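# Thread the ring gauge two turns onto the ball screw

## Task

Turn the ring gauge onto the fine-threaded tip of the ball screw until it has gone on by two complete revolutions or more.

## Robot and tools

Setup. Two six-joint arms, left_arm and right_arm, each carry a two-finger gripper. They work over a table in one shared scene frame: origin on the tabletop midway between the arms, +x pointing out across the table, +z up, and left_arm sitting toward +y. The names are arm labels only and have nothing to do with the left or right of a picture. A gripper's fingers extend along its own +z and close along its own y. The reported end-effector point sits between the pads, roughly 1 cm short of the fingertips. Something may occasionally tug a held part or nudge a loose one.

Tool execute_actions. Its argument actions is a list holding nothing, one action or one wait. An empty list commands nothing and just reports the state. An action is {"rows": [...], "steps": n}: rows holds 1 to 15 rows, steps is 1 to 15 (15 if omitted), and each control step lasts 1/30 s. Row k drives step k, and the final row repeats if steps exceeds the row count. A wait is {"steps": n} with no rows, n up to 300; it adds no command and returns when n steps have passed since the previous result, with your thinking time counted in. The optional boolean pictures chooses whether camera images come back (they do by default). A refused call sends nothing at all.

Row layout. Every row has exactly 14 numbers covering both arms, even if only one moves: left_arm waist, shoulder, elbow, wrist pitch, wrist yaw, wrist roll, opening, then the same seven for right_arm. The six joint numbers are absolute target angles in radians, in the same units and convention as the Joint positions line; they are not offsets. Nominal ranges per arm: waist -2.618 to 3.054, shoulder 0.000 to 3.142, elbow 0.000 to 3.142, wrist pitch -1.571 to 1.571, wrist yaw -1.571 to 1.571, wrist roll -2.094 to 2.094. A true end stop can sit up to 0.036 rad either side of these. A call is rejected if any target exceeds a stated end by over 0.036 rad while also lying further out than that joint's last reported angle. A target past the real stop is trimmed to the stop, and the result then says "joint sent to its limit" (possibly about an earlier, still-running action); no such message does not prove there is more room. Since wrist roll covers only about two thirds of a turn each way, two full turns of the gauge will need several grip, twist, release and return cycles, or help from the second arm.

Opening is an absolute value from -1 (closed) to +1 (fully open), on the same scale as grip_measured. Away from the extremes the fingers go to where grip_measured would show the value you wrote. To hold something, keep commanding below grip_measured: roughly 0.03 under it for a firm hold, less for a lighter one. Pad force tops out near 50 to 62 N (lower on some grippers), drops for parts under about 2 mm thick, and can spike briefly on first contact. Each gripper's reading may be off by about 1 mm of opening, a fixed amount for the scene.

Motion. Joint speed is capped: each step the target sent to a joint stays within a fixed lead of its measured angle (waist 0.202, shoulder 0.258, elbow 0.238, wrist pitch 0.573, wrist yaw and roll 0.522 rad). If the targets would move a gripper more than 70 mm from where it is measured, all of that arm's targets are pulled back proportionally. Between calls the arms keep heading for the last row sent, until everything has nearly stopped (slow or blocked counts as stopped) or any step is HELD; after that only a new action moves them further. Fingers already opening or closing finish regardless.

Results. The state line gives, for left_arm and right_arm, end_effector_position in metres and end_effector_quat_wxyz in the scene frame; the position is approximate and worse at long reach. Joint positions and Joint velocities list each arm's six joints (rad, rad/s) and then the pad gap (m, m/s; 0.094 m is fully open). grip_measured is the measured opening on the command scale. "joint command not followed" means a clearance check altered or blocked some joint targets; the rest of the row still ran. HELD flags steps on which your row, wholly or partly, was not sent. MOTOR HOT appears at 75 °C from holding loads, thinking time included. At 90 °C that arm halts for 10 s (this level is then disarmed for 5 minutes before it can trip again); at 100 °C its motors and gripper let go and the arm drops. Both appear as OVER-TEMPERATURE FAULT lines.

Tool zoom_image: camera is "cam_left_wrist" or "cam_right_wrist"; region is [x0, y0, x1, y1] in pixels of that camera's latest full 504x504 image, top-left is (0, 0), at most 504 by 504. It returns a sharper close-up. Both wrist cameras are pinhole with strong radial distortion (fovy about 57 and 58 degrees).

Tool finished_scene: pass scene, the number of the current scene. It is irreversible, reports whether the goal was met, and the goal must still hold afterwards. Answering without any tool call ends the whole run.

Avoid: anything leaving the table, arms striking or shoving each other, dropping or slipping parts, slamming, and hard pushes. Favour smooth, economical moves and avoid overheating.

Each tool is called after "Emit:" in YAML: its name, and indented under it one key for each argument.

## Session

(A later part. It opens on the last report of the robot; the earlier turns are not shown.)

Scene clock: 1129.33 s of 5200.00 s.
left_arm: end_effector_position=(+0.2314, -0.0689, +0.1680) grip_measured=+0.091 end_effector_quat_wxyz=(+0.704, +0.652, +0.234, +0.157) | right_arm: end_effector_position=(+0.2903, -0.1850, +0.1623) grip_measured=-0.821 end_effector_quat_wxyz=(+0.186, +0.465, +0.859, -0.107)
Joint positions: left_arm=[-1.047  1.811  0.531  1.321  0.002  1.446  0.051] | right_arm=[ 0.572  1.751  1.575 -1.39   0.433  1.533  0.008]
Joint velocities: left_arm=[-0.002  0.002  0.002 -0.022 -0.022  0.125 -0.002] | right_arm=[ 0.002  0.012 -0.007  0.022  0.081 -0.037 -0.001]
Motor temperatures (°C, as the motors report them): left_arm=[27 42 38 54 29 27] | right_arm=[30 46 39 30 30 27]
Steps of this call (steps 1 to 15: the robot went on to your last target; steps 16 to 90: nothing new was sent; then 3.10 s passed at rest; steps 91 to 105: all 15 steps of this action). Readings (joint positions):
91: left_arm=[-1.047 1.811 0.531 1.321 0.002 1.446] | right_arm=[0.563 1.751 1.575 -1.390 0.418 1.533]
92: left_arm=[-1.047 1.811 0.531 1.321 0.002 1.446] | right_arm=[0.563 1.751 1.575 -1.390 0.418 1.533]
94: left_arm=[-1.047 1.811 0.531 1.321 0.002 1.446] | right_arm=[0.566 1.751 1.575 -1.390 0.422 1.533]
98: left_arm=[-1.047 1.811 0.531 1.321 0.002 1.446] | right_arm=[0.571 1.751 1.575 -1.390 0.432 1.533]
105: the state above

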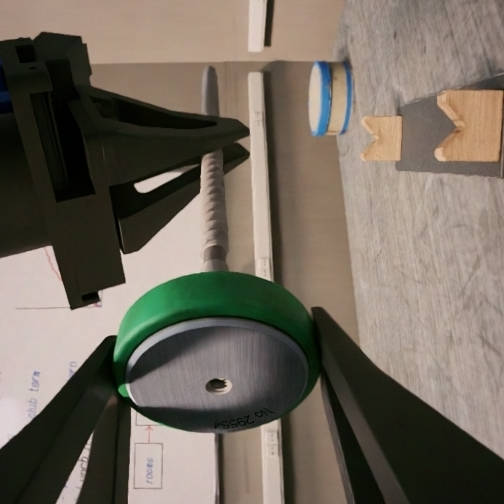

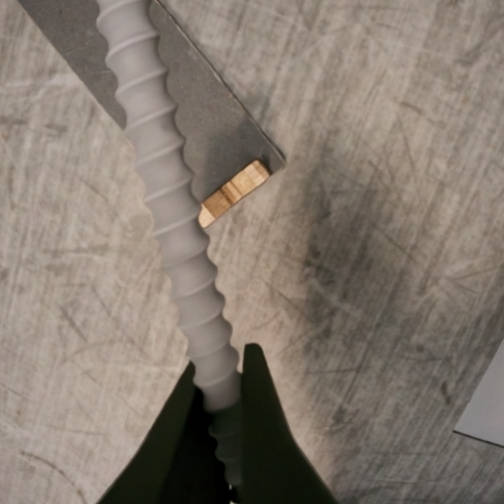

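Emit:
execute_actions:
  actions:
    - {"rows":[[-1.05,1.8,0.555,1.35,0,1.45,0.06,0.575,1.745,1.565,-1.394,0.442,1.53,-0.87],[-1.05,1.8,0.555,1.335,0,1.45,0.12,0.575,1.745,1.565,-1.394,0.442,1.53,-0.87],[-1.05,1.8,0.555,1.325,0,1.45,0.2,0.575,1.745,1.565,-1.394,0.442,1.53,-0.87],[-1.05,1.8,0.555,1.322,0,1.45,0.3,0.575,1.745,1.565,-1.394,0.442,1.53,-0.87],[-1.05,1.8,0.555,1.322,0,1.45,0.3,0.575,1.745,1.565,-1.394,0.442,1.53,-0.87],[-1.05,1.8,0.555,1.322,0,1.45,0.3,0.575,1.745,1.565,-1.394,0.442,1.53,-0.87],[-1.05,1.8,0.555,1.322,0,1.45,0.3,0.575,1.745,1.565,-1.394,0.442,1.53,-0.87],[-1.05,1.8,0.555,1.322,0,1.45,0.3,0.575,1.745,1.565,-1.394,0.442,1.53,-0.87],[-1.05,1.8,0.555,1.322,0,1.45,0.3,0.575,1.745,1.565,-1.394,0.442,1.53,-0.87],[-1.05,1.8,0.555,1.322,0,1.45,0.3,0.575,1.745,1.565,-1.394,0.442,1.53,-0.87],[-1.05,1.8,0.555,1.322,0,1.45,0.3,0.575,1.745,1.565,-1.394,0.442,1.53,-0.87],[-1.05,1.8,0.555,1.322,0,-2.05,0.3,0.575,1.745,1.565,-1.394,0.442,1.53,-0.87]],"steps":12}
  pictures: false

Emit:
execute_actions:
  actions:
    - {"steps":45}

Scene clock: 1136.30 s of 5200.00 s.
left_arm: end_effector_position=(+0.2314, -0.0690, +0.1675) grip_measured=+0.299 end_effector_quat_wxyz=(+0.709, +0.642, +0.260, +0.129) | right_arm: end_effector_position=(+0.2903, -0.1850, +0.1623) grip_measured=-0.821 end_effector_quat_wxyz=(+0.186, +0.465, +0.859, -0.107)
Joint positions: left_arm=[-1.047  1.811  0.531  1.319  0.002  1.365  0.061] | right_arm=[ 0.572  1.751  1.575 -1.39   0.433  1.533  0.008]
Joint velocities: left_arm=[-0.007 -0.002 -0.017 -0.037  0.037 -2.864 -0.001] | right_arm=[-0.007 -0.012 -0.017  0.022  0.037 -0.081 -0.   ]
Motor temperatures (°C, as the motors report them): left_arm=[27 42 38 54 29 27] | right_arm=[29 46 39 30 30 27]
Steps of this call (steps 1 to 15: the robot went on to your last target; steps 16 to 90: nothing new was sent; then 3.57 s passed at rest; steps 91 to 102: all 12 steps of this action). Readings (joint positions):
91: left_arm=[-1.047 1.811 0.531 1.321 0.002 1.446] | right_arm=[0.572 1.751 1.575 -1.390 0.433 1.533]
92: left_arm=[-1.047 1.811 0.531 1.320 0.002 1.446] | right_arm=[0.572 1.751 1.575 -1.390 0.433 1.533]
94: left_arm=[-1.047 1.811 0.531 1.319 0.002 1.446] | right_arm=[0.572 1.751 1.575 -1.390 0.433 1.533]
98: left_arm=[-1.047 1.811 0.531 1.319 0.002 1.446] | right_arm=[0.572 1.751 1.575 -1.390 0.433 1.533]
102: the state above

Scene clock: 1137.80 s of 5200.00 s.
left_arm: end_effector_position=(+0.2314, -0.0690, +0.1675) grip_measured=+0.299 end_effector_quat_wxyz=(-0.038, +0.340, -0.604, +0.720) | right_arm: end_effector_position=(+0.2903, -0.1850, +0.1623) grip_measured=-0.821 end_effector_quat_wxyz=(+0.186, +0.465, +0.859, -0.107)
Joint positions: left_arm=[-1.047  1.811  0.531  1.319  0.002 -2.031  0.061] | right_arm=[ 0.572  1.751  1.575 -1.39   0.433  1.533  0.008]
Joint velocities: left_arm=[-0.012 -0.007  0.007 -0.007 -0.022 -0.051  0.001] | right_arm=[-0.002 -0.022 -0.007 -0.007 -0.007 -0.022 -0.001]
Motor temperatures (°C, as the motors report them): left_arm=[27 42 38 54 29 27] | right_arm=[29 46 39 30 30 27]
Steps of this call (steps 1 to 45: the robot went on to your last target). Readings (joint positions):
1: left_arm=[-1.047 1.811 0.531 1.319 0.002 1.267] | right_arm=[0.572 1.751 1.575 -1.390 0.433 1.533]
2: left_arm=[-1.047 1.811 0.531 1.319 0.002 1.169] | right_arm=[0.572 1.751 1.575 -1.390 0.433 1.533]
4: left_arm=[-1.047 1.811 0.531 1.319 0.002 0.973] | right_arm=[0.572 1.751 1.575 -1.390 0.433 1.533]
8: left_arm=[-1.047 1.811 0.531 1.319 0.002 0.580] | right_arm=[0.572 1.751 1.575 -1.390 0.433 1.533]
45: the state above

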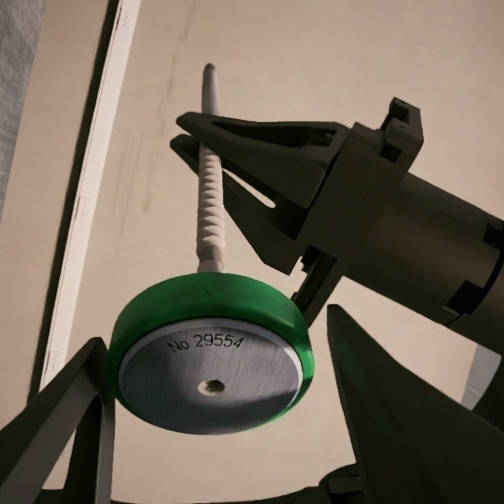

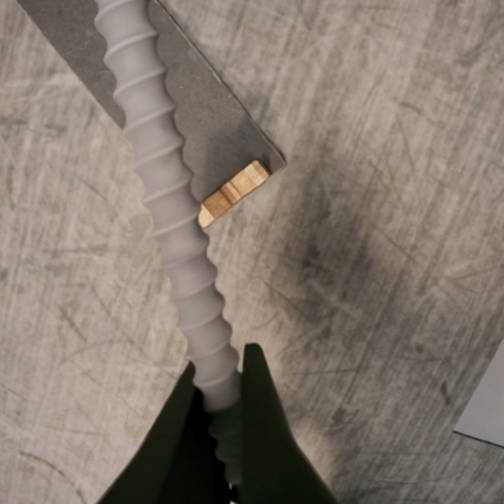

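Emit:
execute_actions:
  actions:
    - {"rows":[[-1.05,1.8,0.555,1.32,0,-2.05,0.2,0.575,1.745,1.565,-1.394,0.442,1.53,-0.87],[-1.05,1.8,0.555,1.32,0,-2.05,0.16,0.575,1.745,1.565,-1.394,0.442,1.53,-0.87],[-1.05,1.8,0.555,1.32,0,-2.05,0.13,0.575,1.745,1.565,-1.394,0.442,1.53,-0.87],[-1.05,1.8,0.555,1.32,0,-2.05,0.11,0.575,1.745,1.565,-1.394,0.442,1.53,-0.87],[-1.05,1.8,0.555,1.32,0,-2.05,0.09,0.575,1.745,1.565,-1.394,0.442,1.53,-0.87],[-1.05,1.8,0.555,1.32,0,-2.05,0.06,0.575,1.745,1.565,-1.394,0.442,1.53,-0.87],[-1.05,1.8,0.555,1.33,0,-2.05,0.03,0.575,1.745,1.565,-1.394,0.442,1.53,-0.87],[-1.05,1.8,0.555,1.34,0,-2.05,0.0,0.575,1.745,1.565,-1.394,0.442,1.53,-0.87],[-1.05,1.8,0.555,1.35,0,-2.05,-0.03,0.58,1.745,1.565,-1.394,0.442,1.53,-0.87],[-1.05,1.8,0.555,1.35,0,-2.05,-0.03,0.585,1.745,1.565,-1.394,0.44,1.53,-0.87],[-1.05,1.8,0.555,1.35,0,-2.05,-0.03,0.59,1.745,1.565,-1.394,0.438,1.53,-0.87],[-1.05,1.8,0.555,1.35,0,-2.05,-0.03,0.592,1.745,1.565,-1.394,0.436,1.53,-0.87],[-1.05,1.8,0.555,1.35,0,1.45,-0.03,0.592,1.745,1.565,-1.394,0.436,1.53,-0.87]],"steps":13}
  pictures: false

Emit:
execute_actions:
  actions:
    - {"steps":50}

Scene clock: 1144.07 s of 5200.00 s.
left_arm: end_effector_position=(+0.2314, -0.0690, +0.1671) grip_measured=+0.091 end_effector_quat_wxyz=(-0.061, +0.320, -0.615, +0.718) | right_arm: end_effector_position=(+0.2905, -0.1844, +0.1625) grip_measured=-0.821 end_effector_quat_wxyz=(+0.187, +0.464, +0.859, -0.107)
Joint positions: left_arm=[-1.047  1.811  0.531  1.317  0.002 -1.965  0.051] | right_arm=[ 0.574  1.751  1.575 -1.389  0.435  1.533  0.008]
Joint velocities: left_arm=[-0.007 -0.012  0.007 -0.022  0.051  2.791 -0.001] | right_arm=[ 0.002  0.007  0.002  0.037  0.007 -0.037  0.   ]
Motor temperatures (°C, as the motors report them): left_arm=[27 42 38 54 29 27] | right_arm=[29 46 39 30 30 27]
Steps of this call (steps 1 to 30: the robot went on to your last target; steps 31 to 90: nothing new was sent; then 2.83 s passed at rest; steps 91 to 103: all 13 steps of this action). Readings (joint positions):
91: left_arm=[-1.047 1.811 0.531 1.319 0.002 -2.046] | right_arm=[0.572 1.751 1.575 -1.390 0.433 1.533]
92: left_arm=[-1.047 1.811 0.531 1.319 0.002 -2.046] | right_arm=[0.572 1.751 1.575 -1.390 0.433 1.533]
94: left_arm=[-1.047 1.811 0.531 1.317 0.002 -2.046] | right_arm=[0.572 1.751 1.575 -1.390 0.433 1.533]
98: left_arm=[-1.047 1.811 0.531 1.316 0.002 -2.046] | right_arm=[0.572 1.751 1.575 -1.389 0.432 1.533]
103: the state above

Scene clock: 1145.73 s of 5200.00 s.
left_arm: end_effector_position=(+0.2318, -0.0687, +0.1677) grip_measured=+0.091 end_effector_quat_wxyz=(+0.704, +0.651, +0.237, +0.155) | right_arm: end_effector_position=(+0.2908, -0.1839, +0.1625) grip_measured=-0.821 end_effector_quat_wxyz=(+0.188, +0.464, +0.859, -0.106)
Joint positions: left_arm=[-1.047  1.811  0.531  1.32   0.     1.438  0.051] | right_arm=[ 0.575  1.751  1.575 -1.387  0.435  1.534  0.008]
Joint velocities: left_arm=[ 0.012 -0.012  0.007 -0.022 -0.037 -0.022  0.   ] | right_arm=[-0.002  0.007  0.002  0.037 -0.051  0.022 -0.   ]
Motor temperatures (°C, as the motors report them): left_arm=[27 42 38 54 29 27] | right_arm=[29 46 39 30 30 27]
Steps of this call (steps 1 to 50: the robot went on to your last target). Readings (joint positions):
1: left_arm=[-1.047 1.811 0.531 1.317 0.002 -1.866] | right_arm=[0.575 1.751 1.575 -1.389 0.436 1.533]
2: left_arm=[-1.047 1.811 0.531 1.317 0.002 -1.768] | right_arm=[0.575 1.751 1.575 -1.389 0.436 1.533]
4: left_arm=[-1.047 1.811 0.531 1.317 0.002 -1.573] | right_arm=[0.575 1.751 1.575 -1.389 0.437 1.533]
8: left_arm=[-1.047 1.811 0.531 1.317 0.002 -1.182] | right_arm=[0.575 1.751 1.575 -1.388 0.437 1.533]
50: the state above

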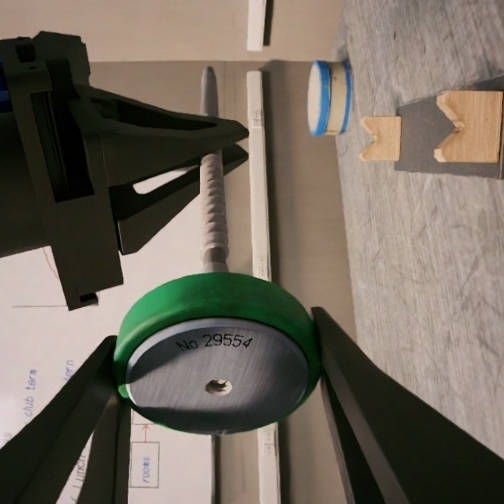

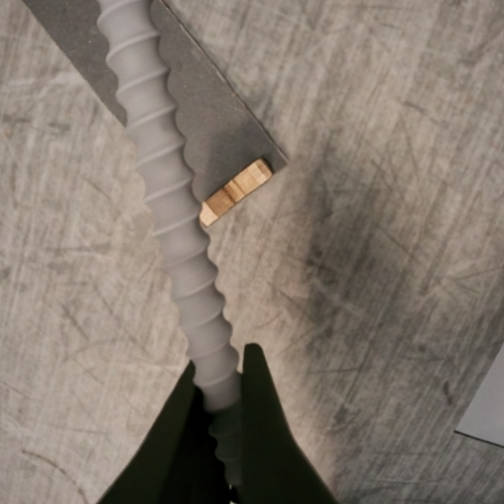

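Emit:
execute_actions:
  actions:
    - {"rows":[[-1.05,1.8,0.555,1.35,0,1.45,-0.03,0.584,1.745,1.565,-1.392,0.442,1.53,-0.87],[-1.05,1.8,0.555,1.35,0,1.45,-0.03,0.578,1.745,1.565,-1.392,0.444,1.53,-0.87],[-1.05,1.8,0.555,1.35,0,1.45,-0.03,0.578,1.745,1.565,-1.392,0.444,1.53,-0.87],[-1.05,1.8,0.555,1.35,0,1.45,0.06,0.578,1.745,1.565,-1.392,0.444,1.53,-0.87],[-1.05,1.8,0.555,1.335,0,1.45,0.12,0.578,1.745,1.565,-1.392,0.444,1.53,-0.87],[-1.05,1.8,0.555,1.325,0,1.45,0.2,0.578,1.745,1.565,-1.392,0.444,1.53,-0.87],[-1.05,1.8,0.555,1.322,0,1.45,0.3,0.578,1.745,1.565,-1.392,0.444,1.53,-0.87],[-1.05,1.8,0.555,1.322,0,1.45,0.3,0.578,1.745,1.565,-1.392,0.444,1.53,-0.87],[-1.05,1.8,0.555,1.322,0,1.45,0.3,0.578,1.745,1.565,-1.392,0.444,1.53,-0.87],[-1.05,1.8,0.555,1.322,0,1.45,0.3,0.578,1.745,1.565,-1.392,0.444,1.53,-0.87],[-1.05,1.8,0.555,1.322,0,1.45,0.3,0.578,1.745,1.565,-1.392,0.444,1.53,-0.87],[-1.05,1.8,0.555,1.322,0,1.45,0.3,0.578,1.745,1.565,-1.392,0.444,1.53,-0.87],[-1.05,1.8,0.555,1.322,0,1.45,0.3,0.578,1.745,1.565,-1.392,0.444,1.53,-0.87],[-1.05,1.8,0.555,1.322,0,-2.05,0.3,0.578,1.745,1.565,-1.392,0.444,1.53,-0.87]],"steps":14}
  pictures: false

Emit:
execute_actions:
  actions:
    - {"steps":45}

Scene clock: 1152.80 s of 5200.00 s.
left_arm: end_effector_position=(+0.2317, -0.0688, +0.1675) grip_measured=+0.299 end_effector_quat_wxyz=(+0.709, +0.642, +0.261, +0.129) | right_arm: end_effector_position=(+0.2908, -0.1839, +0.1625) grip_measured=-0.821 end_effector_quat_wxyz=(+0.188, +0.464, +0.859, -0.106)
Joint positions: left_arm=[-1.047  1.811  0.531  1.319  0.001  1.365  0.061] | right_arm=[ 0.575  1.751  1.575 -1.387  0.435  1.534  0.008]
Joint velocities: left_arm=[-0.007  0.007 -0.012  0.051 -0.037 -2.908  0.001] | right_arm=[-0.007  0.007 -0.002 -0.066  0.037 -0.007 -0.001]
Motor temperatures (°C, as the motors report them): left_arm=[27 42 38 54 29 27] | right_arm=[29 46 39 30 30 27]
Steps of this call (steps 1 to 30: the robot went on to your last target; steps 31 to 90: nothing new was sent; then 3.60 s passed at rest; steps 91 to 104: all 14 steps of this action). Readings (joint positions):
91: left_arm=[-1.047 1.811 0.531 1.320 0.001 1.444] | right_arm=[0.575 1.751 1.575 -1.387 0.435 1.534]
92: left_arm=[-1.047 1.811 0.531 1.320 0.001 1.444] | right_arm=[0.575 1.751 1.575 -1.387 0.435 1.534]
94: left_arm=[-1.047 1.811 0.531 1.320 0.001 1.444] | right_arm=[0.575 1.751 1.575 -1.387 0.435 1.534]
98: left_arm=[-1.047 1.811 0.531 1.319 0.001 1.445] | right_arm=[0.575 1.751 1.575 -1.387 0.435 1.534]
104: the state above

Scene clock: 1154.30 s of 5200.00 s.
left_arm: end_effector_position=(+0.2317, -0.0688, +0.1675) grip_measured=+0.299 end_effector_quat_wxyz=(-0.038, +0.340, -0.604, +0.720) | right_arm: end_effector_position=(+0.2908, -0.1839, +0.1625) grip_measured=-0.821 end_effector_quat_wxyz=(+0.188, +0.464, +0.859, -0.106)
Joint positions: left_arm=[-1.047  1.811  0.531  1.319  0.001 -2.031  0.061] | right_arm=[ 0.575  1.751  1.575 -1.387  0.435  1.534  0.008]
Joint velocities: left_arm=[-0.012 -0.007 -0.007 -0.007  0.037 -0.139 -0.   ] | right_arm=[-0.012  0.002 -0.017 -0.095 -0.037 -0.007 -0.001]
Motor temperatures (°C, as the motors report them): left_arm=[27 42 38 54 29 27] | right_arm=[29 46 39 30 30 27]
Steps of this call (steps 1 to 45: the robot went on to your last target). Readings (joint positions):
1: left_arm=[-1.047 1.811 0.531 1.319 0.001 1.266] | right_arm=[0.575 1.751 1.575 -1.387 0.435 1.534]
2: left_arm=[-1.047 1.811 0.531 1.319 0.001 1.168] | right_arm=[0.575 1.751 1.575 -1.387 0.435 1.534]
4: left_arm=[-1.047 1.811 0.531 1.319 0.001 0.972] | right_arm=[0.575 1.751 1.575 -1.387 0.435 1.534]
8: left_arm=[-1.047 1.811 0.531 1.319 0.001 0.579] | right_arm=[0.575 1.751 1.575 -1.387 0.435 1.534]
45: the state above

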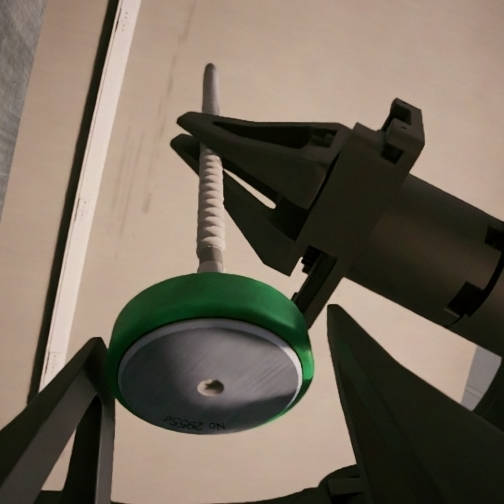

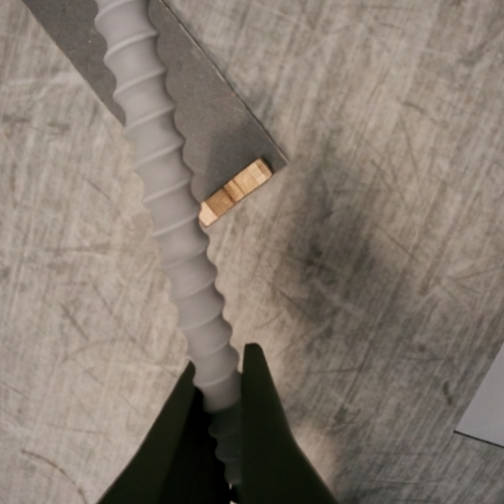

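Stroke 4 (second after confirmed engagement).

Emit:
execute_actions:
  actions:
    - {"rows":[[-1.05,1.8,0.555,1.32,0,-2.05,0.2,0.578,1.745,1.565,-1.392,0.444,1.53,-0.87],[-1.05,1.8,0.555,1.32,0,-2.05,0.16,0.578,1.745,1.565,-1.392,0.444,1.53,-0.87],[-1.05,1.8,0.555,1.32,0,-2.05,0.13,0.578,1.745,1.565,-1.392,0.444,1.53,-0.87],[-1.05,1.8,0.555,1.32,0,-2.05,0.11,0.578,1.745,1.565,-1.392,0.444,1.53,-0.87],[-1.05,1.8,0.555,1.32,0,-2.05,0.09,0.578,1.745,1.565,-1.392,0.444,1.53,-0.87],[-1.05,1.8,0.555,1.32,0,-2.05,0.06,0.578,1.745,1.565,-1.392,0.444,1.53,-0.87],[-1.05,1.8,0.555,1.33,0,-2.05,0.03,0.578,1.745,1.565,-1.392,0.444,1.53,-0.87],[-1.05,1.8,0.555,1.34,0,-2.05,0.0,0.578,1.745,1.565,-1.392,0.444,1.53,-0.87],[-1.05,1.8,0.555,1.35,0,-2.05,-0.03,0.583,1.745,1.565,-1.392,0.444,1.53,-0.87],[-1.05,1.8,0.555,1.35,0,-2.05,-0.03,0.588,1.745,1.565,-1.392,0.442,1.53,-0.87],[-1.05,1.8,0.555,1.35,0,-2.05,-0.03,0.592,1.745,1.565,-1.392,0.44,1.53,-0.87],[-1.05,1.8,0.555,1.35,0,-2.05,-0.03,0.594,1.745,1.565,-1.392,0.438,1.53,-0.87],[-1.05,1.8,0.555,1.35,0,1.45,-0.03,0.594,1.745,1.565,-1.392,0.438,1.53,-0.87]],"steps":13}
  pictures: false

Emit:
execute_actions:
  actions:
    - {"steps":50}

Scene clock: 1162.00 s of 5200.00 s.
left_arm: end_effector_position=(+0.2316, -0.0688, +0.1672) grip_measured=+0.091 end_effector_quat_wxyz=(-0.062, +0.320, -0.615, +0.718) | right_arm: end_effector_position=(+0.2909, -0.1834, +0.1626) grip_measured=-0.821 end_effector_quat_wxyz=(+0.189, +0.463, +0.859, -0.106)
Joint positions: left_arm=[-1.047  1.811  0.531  1.318  0.001 -1.965  0.051] | right_arm=[ 0.577  1.751  1.575 -1.386  0.436  1.534  0.008]
Joint velocities: left_arm=[-0.012  0.017 -0.002  0.022 -0.007  2.923  0.001] | right_arm=[ 0.007  0.007  0.022 -0.066  0.007 -0.007  0.   ]
Motor temperatures (°C, as the motors report them): left_arm=[27 42 38 53 29 27] | right_arm=[29 46 39 30 30 27]
Steps of this call (steps 1 to 30: the robot went on to your last target; steps 31 to 90: nothing new was sent; then 4.27 s passed at rest; steps 91 to 103: all 13 steps of this action). Readings (joint positions):
91: left_arm=[-1.047 1.811 0.531 1.319 0.001 -2.046] | right_arm=[0.575 1.751 1.575 -1.387 0.435 1.534]
92: left_arm=[-1.047 1.811 0.531 1.319 0.001 -2.046] | right_arm=[0.575 1.751 1.575 -1.387 0.435 1.534]
94: left_arm=[-1.047 1.811 0.531 1.317 0.001 -2.046] | right_arm=[0.575 1.751 1.575 -1.386 0.435 1.534]
98: left_arm=[-1.047 1.811 0.531 1.316 0.001 -2.046] | right_arm=[0.575 1.751 1.575 -1.386 0.435 1.534]
103: the state above

Scene clock: 1163.67 s of 5200.00 s.
left_arm: end_effector_position=(+0.2322, -0.0685, +0.1678) grip_measured=+0.091 end_effector_quat_wxyz=(+0.704, +0.650, +0.238, +0.156) | right_arm: end_effector_position=(+0.2908, -0.1830, +0.1626) grip_measured=-0.821 end_effector_quat_wxyz=(+0.189, +0.464, +0.859, -0.106)
Joint positions: left_arm=[-1.047  1.811  0.531  1.32  -0.002  1.437  0.051] | right_arm=[ 0.578  1.751  1.575 -1.386  0.436  1.535  0.008]
Joint velocities: left_arm=[-0.002 -0.017 -0.017  0.007 -0.022  0.037  0.002] | right_arm=[-0.007  0.017 -0.002  0.066 -0.007  0.081 -0.001]
Motor temperatures (°C, as the motors report them): left_arm=[27 42 38 53 29 27] | right_arm=[29 46 39 30 30 27]
Steps of this call (steps 1 to 50: the robot went on to your last target). Readings (joint positions):
1: left_arm=[-1.047 1.811 0.531 1.318 0.001 -1.867] | right_arm=[0.577 1.751 1.575 -1.386 0.437 1.534]
2: left_arm=[-1.047 1.811 0.531 1.318 0.001 -1.769] | right_arm=[0.577 1.751 1.575 -1.386 0.437 1.534]
4: left_arm=[-1.047 1.811 0.531 1.318 0.001 -1.574] | right_arm=[0.578 1.751 1.575 -1.386 0.437 1.534]
8: left_arm=[-1.047 1.811 0.531 1.318 0.001 -1.183] | right_arm=[0.578 1.751 1.575 -1.386 0.437 1.534]
50: the state above

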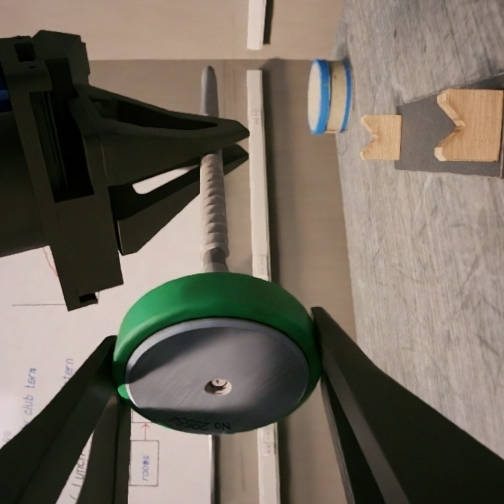

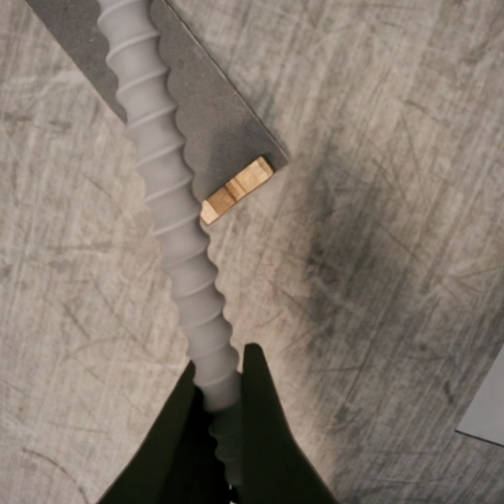

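Emit:
execute_actions:
  actions:
    - {"rows":[[-1.05,1.8,0.555,1.35,0,1.45,-0.03,0.587,1.745,1.565,-1.39,0.444,1.532,-0.87],[-1.05,1.8,0.555,1.35,0,1.45,-0.03,0.581,1.745,1.565,-1.39,0.445,1.532,-0.87],[-1.05,1.8,0.555,1.35,0,1.45,-0.03,0.581,1.745,1.565,-1.39,0.445,1.532,-0.87],[-1.05,1.8,0.555,1.35,0,1.45,0.06,0.581,1.745,1.565,-1.39,0.445,1.532,-0.87],[-1.05,1.8,0.555,1.335,0,1.45,0.12,0.581,1.745,1.565,-1.39,0.445,1.532,-0.87],[-1.05,1.8,0.555,1.325,0,1.45,0.2,0.581,1.745,1.565,-1.39,0.445,1.532,-0.87],[-1.05,1.8,0.555,1.322,0,1.45,0.3,0.581,1.745,1.565,-1.39,0.445,1.532,-0.87],[-1.05,1.8,0.555,1.322,0,1.45,0.3,0.581,1.745,1.565,-1.39,0.445,1.532,-0.87],[-1.05,1.8,0.555,1.322,0,1.45,0.3,0.581,1.745,1.565,-1.39,0.445,1.532,-0.87],[-1.05,1.8,0.555,1.322,0,1.45,0.3,0.581,1.745,1.565,-1.39,0.445,1.532,-0.87],[-1.05,1.8,0.555,1.322,0,1.45,0.3,0.581,1.745,1.565,-1.39,0.445,1.532,-0.87],[-1.05,1.8,0.555,1.322,0,1.45,0.3,0.581,1.745,1.565,-1.39,0.445,1.532,-0.87],[-1.05,1.8,0.555,1.322,0,1.45,0.3,0.581,1.745,1.565,-1.39,0.445,1.532,-0.87],[-1.05,1.8,0.555,1.322,0,-2.05,0.3,0.581,1.745,1.565,-1.39,0.445,1.532,-0.87]],"steps":14}
  pictures: false

Emit:
execute_actions:
  actions:
    - {"steps":45}
  pictures: false

Emit:
execute_actions:
  actions:
    - {"rows":[[-1.05,1.8,0.555,1.32,0,-2.05,0.2,0.581,1.745,1.565,-1.39,0.445,1.532,-0.87],[-1.05,1.8,0.555,1.32,0,-2.05,0.16,0.581,1.745,1.565,-1.39,0.445,1.532,-0.87],[-1.05,1.8,0.555,1.32,0,-2.05,0.13,0.581,1.745,1.565,-1.39,0.445,1.532,-0.87],[-1.05,1.8,0.555,1.32,0,-2.05,0.11,0.581,1.745,1.565,-1.39,0.445,1.532,-0.87],[-1.05,1.8,0.555,1.32,0,-2.05,0.09,0.581,1.745,1.565,-1.39,0.445,1.532,-0.87],[-1.05,1.8,0.555,1.32,0,-2.05,0.06,0.581,1.745,1.565,-1.39,0.445,1.532,-0.87],[-1.05,1.8,0.555,1.33,0,-2.05,0.03,0.581,1.745,1.565,-1.39,0.445,1.532,-0.87],[-1.05,1.8,0.555,1.34,0,-2.05,0.0,0.581,1.745,1.565,-1.39,0.445,1.532,-0.87],[-1.05,1.8,0.555,1.35,0,-2.05,-0.03,0.586,1.745,1.565,-1.39,0.445,1.532,-0.87],[-1.05,1.8,0.555,1.35,0,-2.05,-0.03,0.591,1.745,1.565,-1.39,0.443,1.532,-0.87],[-1.05,1.8,0.555,1.35,0,-2.05,-0.03,0.595,1.745,1.565,-1.39,0.441,1.532,-0.87],[-1.05,1.8,0.555,1.35,0,-2.05,-0.03,0.597,1.745,1.565,-1.39,0.439,1.532,-0.87],[-1.05,1.8,0.555,1.35,0,1.45,-0.03,0.597,1.745,1.565,-1.39,0.439,1.532,-0.87]],"steps":13}
  pictures: false

Emit:
execute_actions:
  actions:
    - {"steps":50}

Scene clock: 1174.27 s of 5200.00 s.
left_arm: end_effector_position=(+0.2321, -0.0685, +0.1675) grip_measured=+0.299 end_effector_quat_wxyz=(+0.709, +0.641, +0.262, +0.130) | right_arm: end_effector_position=(+0.2909, -0.1829, +0.1626) grip_measured=-0.821 end_effector_quat_wxyz=(+0.189, +0.464, +0.859, -0.105)
Joint positions: left_arm=[-1.047  1.811  0.531  1.319 -0.002  1.365  0.061] | right_arm=[ 0.578  1.751  1.575 -1.385  0.436  1.535  0.008]
Joint velocities: left_arm=[-0.002 -0.007 -0.022 -0.007 -0.022 -2.894  0.002] | right_arm=[-0.007  0.022 -0.012  0.037  0.022 -0.037  0.001]
Motor temperatures (°C, as the motors report them): left_arm=[27 42 38 53 29 27] | right_arm=[30 46 39 30 30 27]
Steps of this call (steps 1 to 30: the robot went on to your last target; steps 31 to 90: nothing new was sent; then 7.13 s passed at rest; steps 91 to 104: all 14 steps of this action). Readings (joint positions):
91: left_arm=[-1.047 1.811 0.531 1.320 -0.002 1.442] | right_arm=[0.578 1.751 1.575 -1.386 0.436 1.535]
92: left_arm=[-1.047 1.811 0.531 1.320 -0.002 1.442] | right_arm=[0.578 1.751 1.575 -1.385 0.436 1.535]
94: left_arm=[-1.047 1.811 0.531 1.320 -0.002 1.442] | right_arm=[0.578 1.751 1.575 -1.385 0.436 1.535]
98: left_arm=[-1.047 1.811 0.531 1.319 -0.002 1.444] | right_arm=[0.578 1.751 1.575 -1.385 0.436 1.535]
104: the state above

Scene clock: 1175.77 s of 5200.00 s.
left_arm: end_effector_position=(+0.2321, -0.0685, +0.1675) grip_measured=+0.299 end_effector_quat_wxyz=(-0.039, +0.341, -0.603, +0.720) | right_arm: end_effector_position=(+0.2909, -0.1829, +0.1626) grip_measured=-0.821 end_effector_quat_wxyz=(+0.189, +0.464, +0.859, -0.105)
Joint positions: left_arm=[-1.047  1.811  0.531  1.319 -0.002 -2.031  0.061] | right_arm=[ 0.578  1.751  1.575 -1.385  0.436  1.535  0.008]
Joint velocities: left_arm=[ 0.002 -0.007  0.007 -0.037 -0.007 -0.095  0.   ] | right_arm=[-0.002  0.007  0.002  0.007 -0.037 -0.007  0.001]
Motor temperatures (°C, as the motors report them): left_arm=[27 42 38 53 29 27] | right_arm=[29 46 39 30 30 27]
Steps of this call (steps 1 to 45: the robot went on to your last target). Readings (joint positions):
1: left_arm=[-1.047 1.811 0.531 1.319 -0.002 1.266] | right_arm=[0.578 1.751 1.575 -1.385 0.436 1.535]
2: left_arm=[-1.047 1.811 0.531 1.319 -0.002 1.168] | right_arm=[0.578 1.751 1.575 -1.385 0.436 1.535]
4: left_arm=[-1.047 1.811 0.531 1.319 -0.002 0.972] | right_arm=[0.578 1.751 1.575 -1.385 0.436 1.535]
8: left_arm=[-1.047 1.811 0.531 1.319 -0.002 0.579] | right_arm=[0.578 1.751 1.575 -1.385 0.436 1.535]
45: the state above

Scene clock: 1176.20 s of 5200.00 s.
left_arm: end_effector_position=(+0.2319, -0.0686, +0.1671) grip_measured=+0.091 end_effector_quat_wxyz=(-0.063, +0.320, -0.615, +0.718) | right_arm: end_effector_position=(+0.2908, -0.1825, +0.1627) grip_measured=-0.821 end_effector_quat_wxyz=(+0.189, +0.463, +0.860, -0.106)
Joint positions: left_arm=[-1.047  1.811  0.531  1.317 -0.001 -1.964  0.051] | right_arm=[ 0.58   1.751  1.575 -1.385  0.437  1.535  0.008]
Joint velocities: left_arm=[-0.022 -0.022 -0.002 -0.007 -0.066  2.894  0.001] | right_arm=[ 0.007 -0.017 -0.007  0.007  0.037 -0.007  0.001]
Motor temperatures (°C, as the motors report them): left_arm=[27 42 38 53 29 27] | right_arm=[29 46 39 30 30 27]
Steps of this call (steps 1 to 13: all 13 steps of this action). Readings (joint positions):
1: left_arm=[-1.047 1.811 0.531 1.319 -0.002 -2.034] | right_arm=[0.578 1.751 1.575 -1.385 0.436 1.535]
2: left_arm=[-1.047 1.811 0.531 1.319 -0.002 -2.036] | right_arm=[0.578 1.751 1.575 -1.385 0.436 1.535]
4: left_arm=[-1.047 1.811 0.531 1.317 -0.001 -2.040] | right_arm=[0.578 1.751 1.575 -1.385 0.436 1.535]
8: left_arm=[-1.047 1.811 0.531 1.316 -0.001 -2.043] | right_arm=[0.578 1.751 1.575 -1.385 0.435 1.535]
13: the state above

Scene clock: 1177.87 s of 5200.00 s.
left_arm: end_effector_position=(+0.2322, -0.0684, +0.1678) grip_measured=+0.091 end_effector_quat_wxyz=(+0.704, +0.650, +0.238, +0.156) | right_arm: end_effector_position=(+0.2909, -0.1821, +0.1626) grip_measured=-0.821 end_effector_quat_wxyz=(+0.190, +0.463, +0.859, -0.105)
Joint positions: left_arm=[-1.047  1.811  0.531  1.32  -0.003  1.437  0.051] | right_arm=[ 0.58   1.751  1.575 -1.384  0.436  1.536  0.008]
Joint velocities: left_arm=[-0.007 -0.007 -0.027 -0.051  0.081  0.022 -0.001] | right_arm=[ 0.012  0.007  0.007  0.022 -0.051  0.081 -0.001]
Motor temperatures (°C, as the motors report them): left_arm=[27 42 38 53 29 27] | right_arm=[29 46 39 30 30 27]
Steps of this call (steps 1 to 50: the robot went on to your last target). Readings (joint positions):
1: left_arm=[-1.047 1.811 0.531 1.317 -0.001 -1.865] | right_arm=[0.580 1.751 1.575 -1.385 0.438 1.535]
2: left_arm=[-1.047 1.811 0.531 1.317 -0.001 -1.767] | right_arm=[0.580 1.751 1.575 -1.385 0.438 1.535]
4: left_arm=[-1.047 1.811 0.531 1.317 -0.001 -1.572] | right_arm=[0.580 1.751 1.575 -1.385 0.438 1.535]
8: left_arm=[-1.047 1.811 0.531 1.317 -0.001 -1.181] | right_arm=[0.580 1.751 1.575 -1.385 0.438 1.535]
50: the state above

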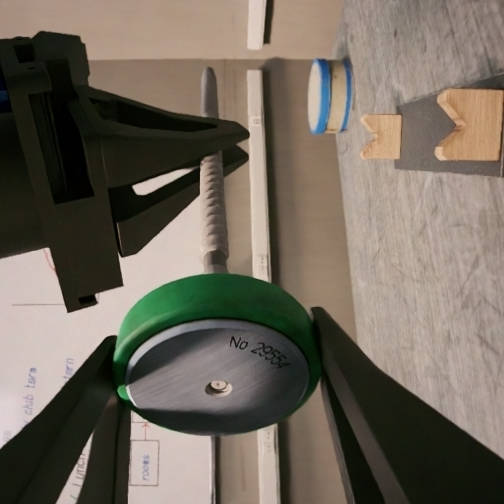

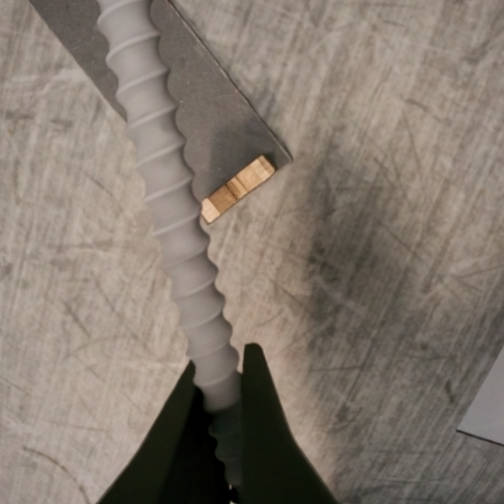

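Emit:
execute_actions:
  actions: []

Scene clock: 1184.50 s of 5200.00 s.
left_arm: end_effector_position=(+0.2322, -0.0684, +0.1678) grip_measured=+0.091 end_effector_quat_wxyz=(+0.704, +0.651, +0.237, +0.158) | right_arm: end_effector_position=(+0.2909, -0.1821, +0.1626) grip_measured=-0.821 end_effector_quat_wxyz=(+0.190, +0.463, +0.859, -0.105)
Joint positions: left_arm=[-1.047  1.811  0.531  1.32  -0.003  1.443  0.051] | right_arm=[ 0.58   1.751  1.575 -1.384  0.436  1.536  0.008]
Joint velocities: left_arm=[ 0.012  0.002  0.002 -0.007 -0.051  0.051 -0.   ] | right_arm=[-0.007 -0.012 -0.002 -0.022 -0.051 -0.022  0.001]
Motor temperatures (°C, as the motors report them): left_arm=[27 42 38 53 29 27] | right_arm=[30 46 39 30 30 27]
Steps of this call (steps 1 to 30: the robot went on to your last target; steps 31 to 90: nothing new was sent; then 3.63 s passed at rest). Readings (joint positions):
1: left_arm=[-1.047 1.811 0.531 1.320 -0.003 1.439] | right_arm=[0.580 1.751 1.575 -1.384 0.436 1.536]
2: left_arm=[-1.047 1.811 0.531 1.320 -0.003 1.439] | right_arm=[0.580 1.751 1.575 -1.384 0.436 1.536]
4: left_arm=[-1.047 1.811 0.531 1.320 -0.003 1.441] | right_arm=[0.580 1.751 1.575 -1.384 0.436 1.536]
8: left_arm=[-1.047 1.811 0.531 1.320 -0.003 1.442] | right_arm=[0.580 1.751 1.575 -1.384 0.436 1.536]
90: the state above
All arms were judged still, so your last target was given up. Only a new action makes them travel on or press farther. Fingers that are still opening or closing keep moving.

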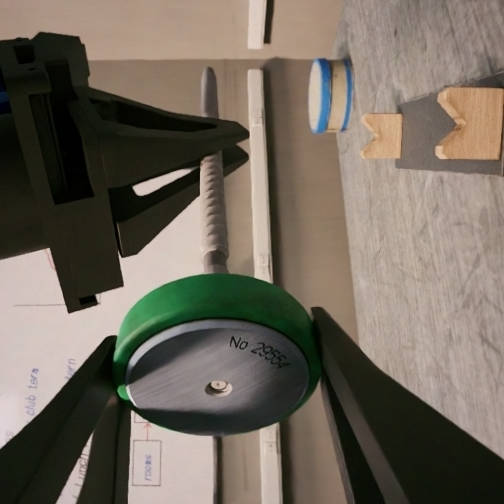

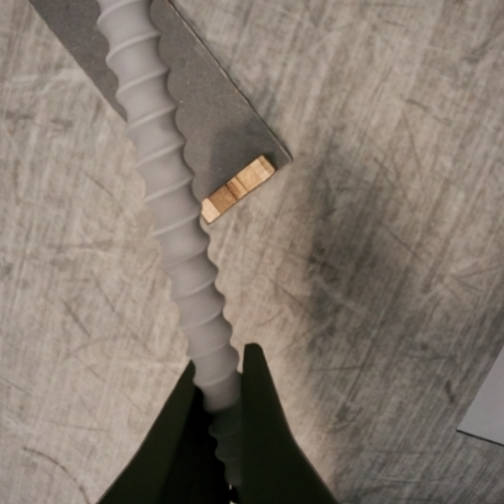

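Stroke 6.

Emit:
execute_actions:
  actions:
    - {"rows":[[-1.05,1.8,0.555,1.35,0,1.45,-0.03,0.590,1.745,1.565,-1.39,0.445,1.532,-0.87],[-1.05,1.8,0.555,1.35,0,1.45,-0.03,0.584,1.745,1.565,-1.39,0.445,1.532,-0.87],[-1.05,1.8,0.555,1.35,0,1.45,-0.03,0.584,1.745,1.565,-1.39,0.445,1.532,-0.87],[-1.05,1.8,0.555,1.35,0,1.45,0.06,0.584,1.745,1.565,-1.39,0.445,1.532,-0.87],[-1.05,1.8,0.555,1.335,0,1.45,0.12,0.584,1.745,1.565,-1.39,0.445,1.532,-0.87],[-1.05,1.8,0.555,1.325,0,1.45,0.2,0.584,1.745,1.565,-1.39,0.445,1.532,-0.87],[-1.05,1.8,0.555,1.322,0,1.45,0.3,0.584,1.745,1.565,-1.39,0.445,1.532,-0.87],[-1.05,1.8,0.555,1.322,0,1.45,0.3,0.584,1.745,1.565,-1.39,0.445,1.532,-0.87],[-1.05,1.8,0.555,1.322,0,1.45,0.3,0.584,1.745,1.565,-1.39,0.445,1.532,-0.87],[-1.05,1.8,0.555,1.322,0,1.45,0.3,0.584,1.745,1.565,-1.39,0.445,1.532,-0.87],[-1.05,1.8,0.555,1.322,0,1.45,0.3,0.584,1.745,1.565,-1.39,0.445,1.532,-0.87],[-1.05,1.8,0.555,1.322,0,1.45,0.3,0.584,1.745,1.565,-1.39,0.445,1.532,-0.87],[-1.05,1.8,0.555,1.322,0,1.45,0.3,0.584,1.745,1.565,-1.39,0.445,1.532,-0.87],[-1.05,1.8,0.555,1.322,0,-2.05,0.3,0.584,1.745,1.565,-1.39,0.445,1.532,-0.87]],"steps":14}
  pictures: false

Emit:
execute_actions:
  actions:
    - {"steps":45}

Scene clock: 1191.07 s of 5200.00 s.
left_arm: end_effector_position=(+0.2322, -0.0685, +0.1675) grip_measured=+0.299 end_effector_quat_wxyz=(+0.709, +0.641, +0.262, +0.130) | right_arm: end_effector_position=(+0.2909, -0.1821, +0.1626) grip_measured=-0.821 end_effector_quat_wxyz=(+0.190, +0.463, +0.859, -0.105)
Joint positions: left_arm=[-1.047  1.811  0.531  1.319 -0.003  1.364  0.061] | right_arm=[ 0.58   1.751  1.575 -1.384  0.436  1.536  0.008]
Joint velocities: left_arm=[ 0.002 -0.017 -0.012  0.007 -0.037 -2.85  -0.001] | right_arm=[-0.002  0.007 -0.017 -0.007  0.022 -0.037 -0.001]
Motor temperatures (°C, as the motors report them): left_arm=[27 42 38 53 29 27] | right_arm=[30 46 39 30 30 27]
Steps of this call (steps 1 to 90: nothing new was sent; then 3.10 s passed at rest; steps 91 to 104: all 14 steps of this action). Readings (joint positions):
91: left_arm=[-1.047 1.811 0.531 1.320 -0.003 1.443] | right_arm=[0.580 1.751 1.575 -1.384 0.436 1.536]
92: left_arm=[-1.047 1.811 0.531 1.320 -0.003 1.443] | right_arm=[0.580 1.751 1.575 -1.384 0.436 1.536]
94: left_arm=[-1.047 1.811 0.531 1.320 -0.003 1.443] | right_arm=[0.580 1.751 1.575 -1.384 0.436 1.536]
98: left_arm=[-1.047 1.811 0.531 1.320 -0.003 1.444] | right_arm=[0.580 1.751 1.575 -1.384 0.436 1.536]
104: the state above

Scene clock: 1192.57 s of 5200.00 s.
left_arm: end_effector_position=(+0.2322, -0.0685, +0.1675) grip_measured=+0.299 end_effector_quat_wxyz=(-0.039, +0.341, -0.603, +0.720) | right_arm: end_effector_position=(+0.2909, -0.1821, +0.1626) grip_measured=-0.821 end_effector_quat_wxyz=(+0.190, +0.463, +0.859, -0.105)
Joint positions: left_arm=[-1.047  1.811  0.531  1.319 -0.003 -2.031  0.061] | right_arm=[ 0.58   1.751  1.575 -1.384  0.436  1.536  0.008]
Joint velocities: left_arm=[ 0.002 -0.007 -0.027 -0.007  0.081 -0.081 -0.   ] | right_arm=[-0.002 -0.017 -0.002 -0.037  0.007 -0.066  0.   ]
Motor temperatures (°C, as the motors report them): left_arm=[27 42 38 53 29 27] | right_arm=[30 46 39 30 30 27]
Steps of this call (steps 1 to 45: the robot went on to your last target). Readings (joint positions):
1: left_arm=[-1.047 1.811 0.531 1.319 -0.003 1.266] | right_arm=[0.580 1.751 1.575 -1.384 0.436 1.536]
2: left_arm=[-1.047 1.811 0.531 1.319 -0.003 1.168] | right_arm=[0.580 1.751 1.575 -1.384 0.436 1.536]
4: left_arm=[-1.047 1.811 0.531 1.319 -0.003 0.972] | right_arm=[0.580 1.751 1.575 -1.384 0.436 1.536]
8: left_arm=[-1.047 1.811 0.531 1.319 -0.003 0.579] | right_arm=[0.580 1.751 1.575 -1.384 0.436 1.536]
45: the state above

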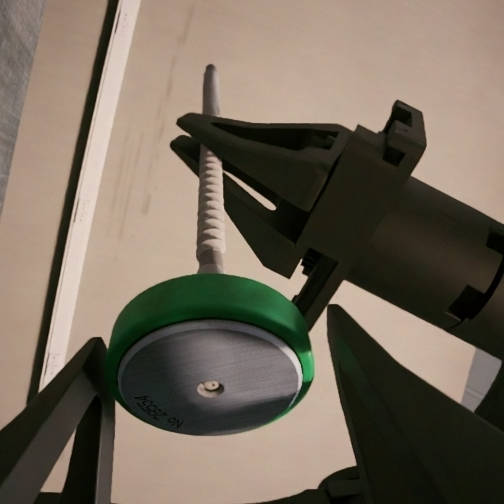

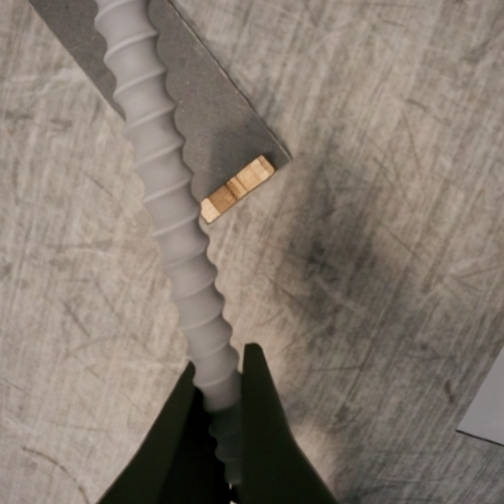

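Emit:
execute_actions:
  actions:
    - {"rows":[[-1.05,1.8,0.555,1.322,0,-2.05,0.2,0.584,1.745,1.565,-1.39,0.445,1.532,-0.87],[-1.05,1.8,0.555,1.322,0,-2.05,0.16,0.584,1.745,1.565,-1.39,0.445,1.532,-0.87],[-1.05,1.8,0.555,1.322,0,-2.05,0.13,0.584,1.745,1.565,-1.39,0.445,1.532,-0.87],[-1.05,1.8,0.555,1.322,0,-2.05,0.11,0.584,1.745,1.565,-1.39,0.445,1.532,-0.87],[-1.05,1.8,0.555,1.322,0,-2.05,0.09,0.584,1.745,1.565,-1.39,0.445,1.532,-0.87],[-1.05,1.8,0.555,1.32,0,-2.05,0.06,0.584,1.745,1.565,-1.39,0.445,1.532,-0.87],[-1.05,1.8,0.555,1.33,0,-2.05,0.03,0.584,1.745,1.565,-1.39,0.445,1.532,-0.87],[-1.05,1.8,0.555,1.34,0,-2.05,0,0.584,1.745,1.565,-1.39,0.445,1.532,-0.87],[-1.05,1.8,0.555,1.35,0,-2.05,-0.03,0.589,1.745,1.565,-1.39,0.445,1.532,-0.87],[-1.05,1.8,0.555,1.35,0,-2.05,-0.03,0.594,1.745,1.565,-1.39,0.443,1.532,-0.87],[-1.05,1.8,0.555,1.35,0,-2.05,-0.03,0.598,1.745,1.565,-1.39,0.441,1.532,-0.87],[-1.05,1.8,0.555,1.35,0,-2.05,-0.03,0.600,1.745,1.565,-1.39,0.439,1.532,-0.87],[-1.05,1.8,0.555,1.35,0,1.45,-0.03,0.600,1.745,1.565,-1.39,0.439,1.532,-0.87]],"steps":13}
  pictures: false

Emit:
execute_actions:
  actions:
    - {"steps":50}
  pictures: false

Emit:
execute_actions:
  actions:
    - {"rows":[[-1.05,1.8,0.555,1.35,0,1.45,-0.03,0.593,1.745,1.565,-1.39,0.445,1.532,-0.87],[-1.05,1.8,0.555,1.35,0,1.45,-0.03,0.587,1.745,1.565,-1.39,0.445,1.532,-0.87],[-1.05,1.8,0.555,1.35,0,1.45,-0.03,0.587,1.745,1.565,-1.39,0.445,1.532,-0.87],[-1.05,1.8,0.555,1.35,0,1.45,0.06,0.587,1.745,1.565,-1.39,0.445,1.532,-0.87],[-1.05,1.8,0.555,1.335,0,1.45,0.12,0.587,1.745,1.565,-1.39,0.445,1.532,-0.87],[-1.05,1.8,0.555,1.325,0,1.45,0.2,0.587,1.745,1.565,-1.39,0.445,1.532,-0.87],[-1.05,1.8,0.555,1.322,0,1.45,0.3,0.587,1.745,1.565,-1.39,0.445,1.532,-0.87],[-1.05,1.8,0.555,1.322,0,1.45,0.3,0.587,1.745,1.565,-1.39,0.445,1.532,-0.87],[-1.05,1.8,0.555,1.322,0,1.45,0.3,0.587,1.745,1.565,-1.39,0.445,1.532,-0.87],[-1.05,1.8,0.555,1.322,0,1.45,0.3,0.587,1.745,1.565,-1.39,0.445,1.532,-0.87],[-1.05,1.8,0.555,1.322,0,1.45,0.3,0.587,1.745,1.565,-1.39,0.445,1.532,-0.87],[-1.05,1.8,0.555,1.322,0,1.45,0.3,0.587,1.745,1.565,-1.39,0.445,1.532,-0.87],[-1.05,1.8,0.555,1.322,0,-2.05,0.3,0.587,1.745,1.565,-1.39,0.445,1.532,-0.87]],"steps":13}
  pictures: false

Emit:
execute_actions:
  actions:
    - {"steps":45}

Scene clock: 1205.10 s of 5200.00 s.
left_arm: end_effector_position=(+0.2319, -0.0686, +0.1672) grip_measured=+0.091 end_effector_quat_wxyz=(-0.062, +0.321, -0.615, +0.718) | right_arm: end_effector_position=(+0.2908, -0.1816, +0.1627) grip_measured=-0.821 end_effector_quat_wxyz=(+0.190, +0.462, +0.860, -0.105)
Joint positions: left_arm=[-1.047  1.811  0.531  1.318 -0.001 -1.965  0.051] | right_arm=[ 0.583  1.751  1.575 -1.384  0.438  1.536  0.008]
Joint velocities: left_arm=[ 0.007 -0.002  0.002 -0.022  0.022  2.879 -0.   ] | right_arm=[ 0.007  0.002 -0.012  0.007  0.007 -0.007 -0.   ]
Motor temperatures (°C, as the motors report them): left_arm=[27 43 38 52 29 27] | right_arm=[29 46 39 30 30 27]
Steps of this call (steps 1 to 30: the robot went on to your last target; steps 31 to 90: nothing new was sent; then 9.10 s passed at rest; steps 91 to 103: all 13 steps of this action). Readings (joint positions):
91: left_arm=[-1.047 1.811 0.531 1.319 -0.003 -2.046] | right_arm=[0.580 1.751 1.575 -1.384 0.436 1.536]
92: left_arm=[-1.047 1.811 0.531 1.319 -0.002 -2.046] | right_arm=[0.580 1.751 1.575 -1.384 0.436 1.536]
94: left_arm=[-1.047 1.811 0.531 1.317 -0.001 -2.046] | right_arm=[0.580 1.751 1.575 -1.384 0.436 1.536]
98: left_arm=[-1.047 1.811 0.531 1.316 -0.001 -2.046] | right_arm=[0.580 1.751 1.575 -1.384 0.436 1.536]
103: the state above

Scene clock: 1206.77 s of 5200.00 s.
left_arm: end_effector_position=(+0.2325, -0.0683, +0.1679) grip_measured=+0.091 end_effector_quat_wxyz=(+0.704, +0.650, +0.239, +0.156) | right_arm: end_effector_position=(+0.2907, -0.1814, +0.1627) grip_measured=-0.821 end_effector_quat_wxyz=(+0.190, +0.463, +0.860, -0.105)
Joint positions: left_arm=[-1.047  1.811  0.531  1.321 -0.005  1.437  0.051] | right_arm=[ 0.583  1.751  1.575 -1.384  0.438  1.538  0.008]
Joint velocities: left_arm=[-0.022 -0.017 -0.027  0.095  0.007  0.037  0.   ] | right_arm=[-0.007  0.007 -0.007 -0.022  0.037  0.037 -0.002]
Motor temperatures (°C, as the motors report them): left_arm=[27 43 38 53 29 27] | right_arm=[29 46 39 30 30 27]
Steps of this call (steps 1 to 50: the robot went on to your last target). Readings (joint positions):
1: left_arm=[-1.047 1.811 0.531 1.318 -0.001 -1.867] | right_arm=[0.583 1.751 1.575 -1.384 0.439 1.536]
2: left_arm=[-1.047 1.811 0.531 1.318 -0.001 -1.769] | right_arm=[0.583 1.751 1.575 -1.384 0.439 1.536]
4: left_arm=[-1.047 1.811 0.531 1.318 -0.001 -1.574] | right_arm=[0.583 1.751 1.575 -1.384 0.440 1.536]
8: left_arm=[-1.047 1.811 0.531 1.318 -0.001 -1.183] | right_arm=[0.583 1.751 1.575 -1.384 0.440 1.536]
50: the state above

Scene clock: 1207.20 s of 5200.00 s.
left_arm: end_effector_position=(+0.2324, -0.0683, +0.1675) grip_measured=+0.299 end_effector_quat_wxyz=(+0.709, +0.641, +0.263, +0.130) | right_arm: end_effector_position=(+0.2907, -0.1813, +0.1627) grip_measured=-0.821 end_effector_quat_wxyz=(+0.190, +0.463, +0.860, -0.105)
Joint positions: left_arm=[-1.047  1.811  0.531  1.319 -0.004  1.364  0.061] | right_arm=[ 0.583  1.751  1.575 -1.384  0.437  1.538  0.008]
Joint velocities: left_arm=[ 0.007 -0.007 -0.002  0.022  0.022 -2.806  0.   ] | right_arm=[ 0.002 -0.002 -0.002 -0.051  0.066 -0.037  0.001]
Motor temperatures (°C, as the motors report them): left_arm=[27 43 38 53 29 27] | right_arm=[29 46 39 30 30 27]
Steps of this call (steps 1 to 13: all 13 steps of this action). Readings (joint positions):
1: left_arm=[-1.047 1.811 0.531 1.321 -0.005 1.438] | right_arm=[0.583 1.751 1.575 -1.384 0.438 1.538]
2: left_arm=[-1.047 1.811 0.531 1.321 -0.005 1.439] | right_arm=[0.583 1.751 1.575 -1.384 0.438 1.538]
4: left_arm=[-1.047 1.811 0.531 1.321 -0.005 1.440] | right_arm=[0.583 1.751 1.575 -1.384 0.438 1.538]
8: left_arm=[-1.047 1.811 0.531 1.320 -0.004 1.443] | right_arm=[0.583 1.751 1.575 -1.384 0.437 1.538]
13: the state above

Scene clock: 1208.70 s of 5200.00 s.
left_arm: end_effector_position=(+0.2324, -0.0683, +0.1675) grip_measured=+0.299 end_effector_quat_wxyz=(-0.040, +0.342, -0.603, +0.720) | right_arm: end_effector_position=(+0.2907, -0.1813, +0.1627) grip_measured=-0.821 end_effector_quat_wxyz=(+0.190, +0.463, +0.860, -0.105)
Joint positions: left_arm=[-1.047  1.811  0.531  1.319 -0.004 -2.031  0.061] | right_arm=[ 0.583  1.751  1.575 -1.384  0.437  1.538  0.008]
Joint velocities: left_arm=[-0.022 -0.002 -0.017  0.022 -0.037 -0.051  0.001] | right_arm=[-0.002 -0.017  0.002  0.007 -0.037 -0.007  0.   ]
Motor temperatures (°C, as the motors report them): left_arm=[27 43 38 52 29 27] | right_arm=[29 46 39 30 30 27]
Steps of this call (steps 1 to 45: the robot went on to your last target). Readings (joint positions):
1: left_arm=[-1.047 1.811 0.531 1.319 -0.004 1.265] | right_arm=[0.583 1.751 1.575 -1.384 0.437 1.538]
2: left_arm=[-1.047 1.811 0.531 1.319 -0.004 1.167] | right_arm=[0.583 1.751 1.575 -1.384 0.437 1.538]
4: left_arm=[-1.047 1.811 0.531 1.319 -0.004 0.971] | right_arm=[0.583 1.751 1.575 -1.384 0.437 1.538]
8: left_arm=[-1.047 1.811 0.531 1.319 -0.004 0.578] | right_arm=[0.583 1.751 1.575 -1.384 0.437 1.538]
45: the state above

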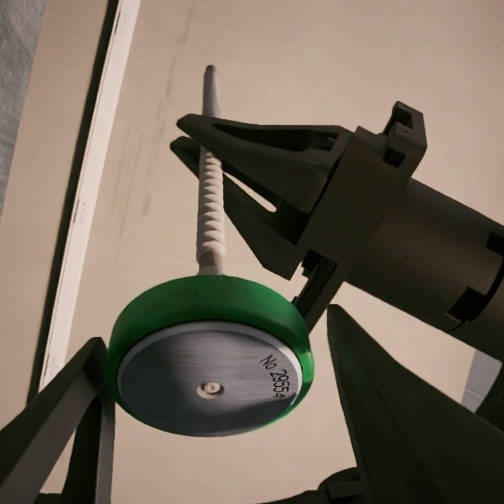

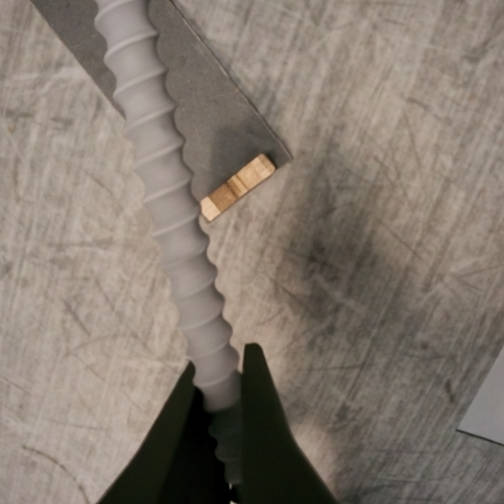

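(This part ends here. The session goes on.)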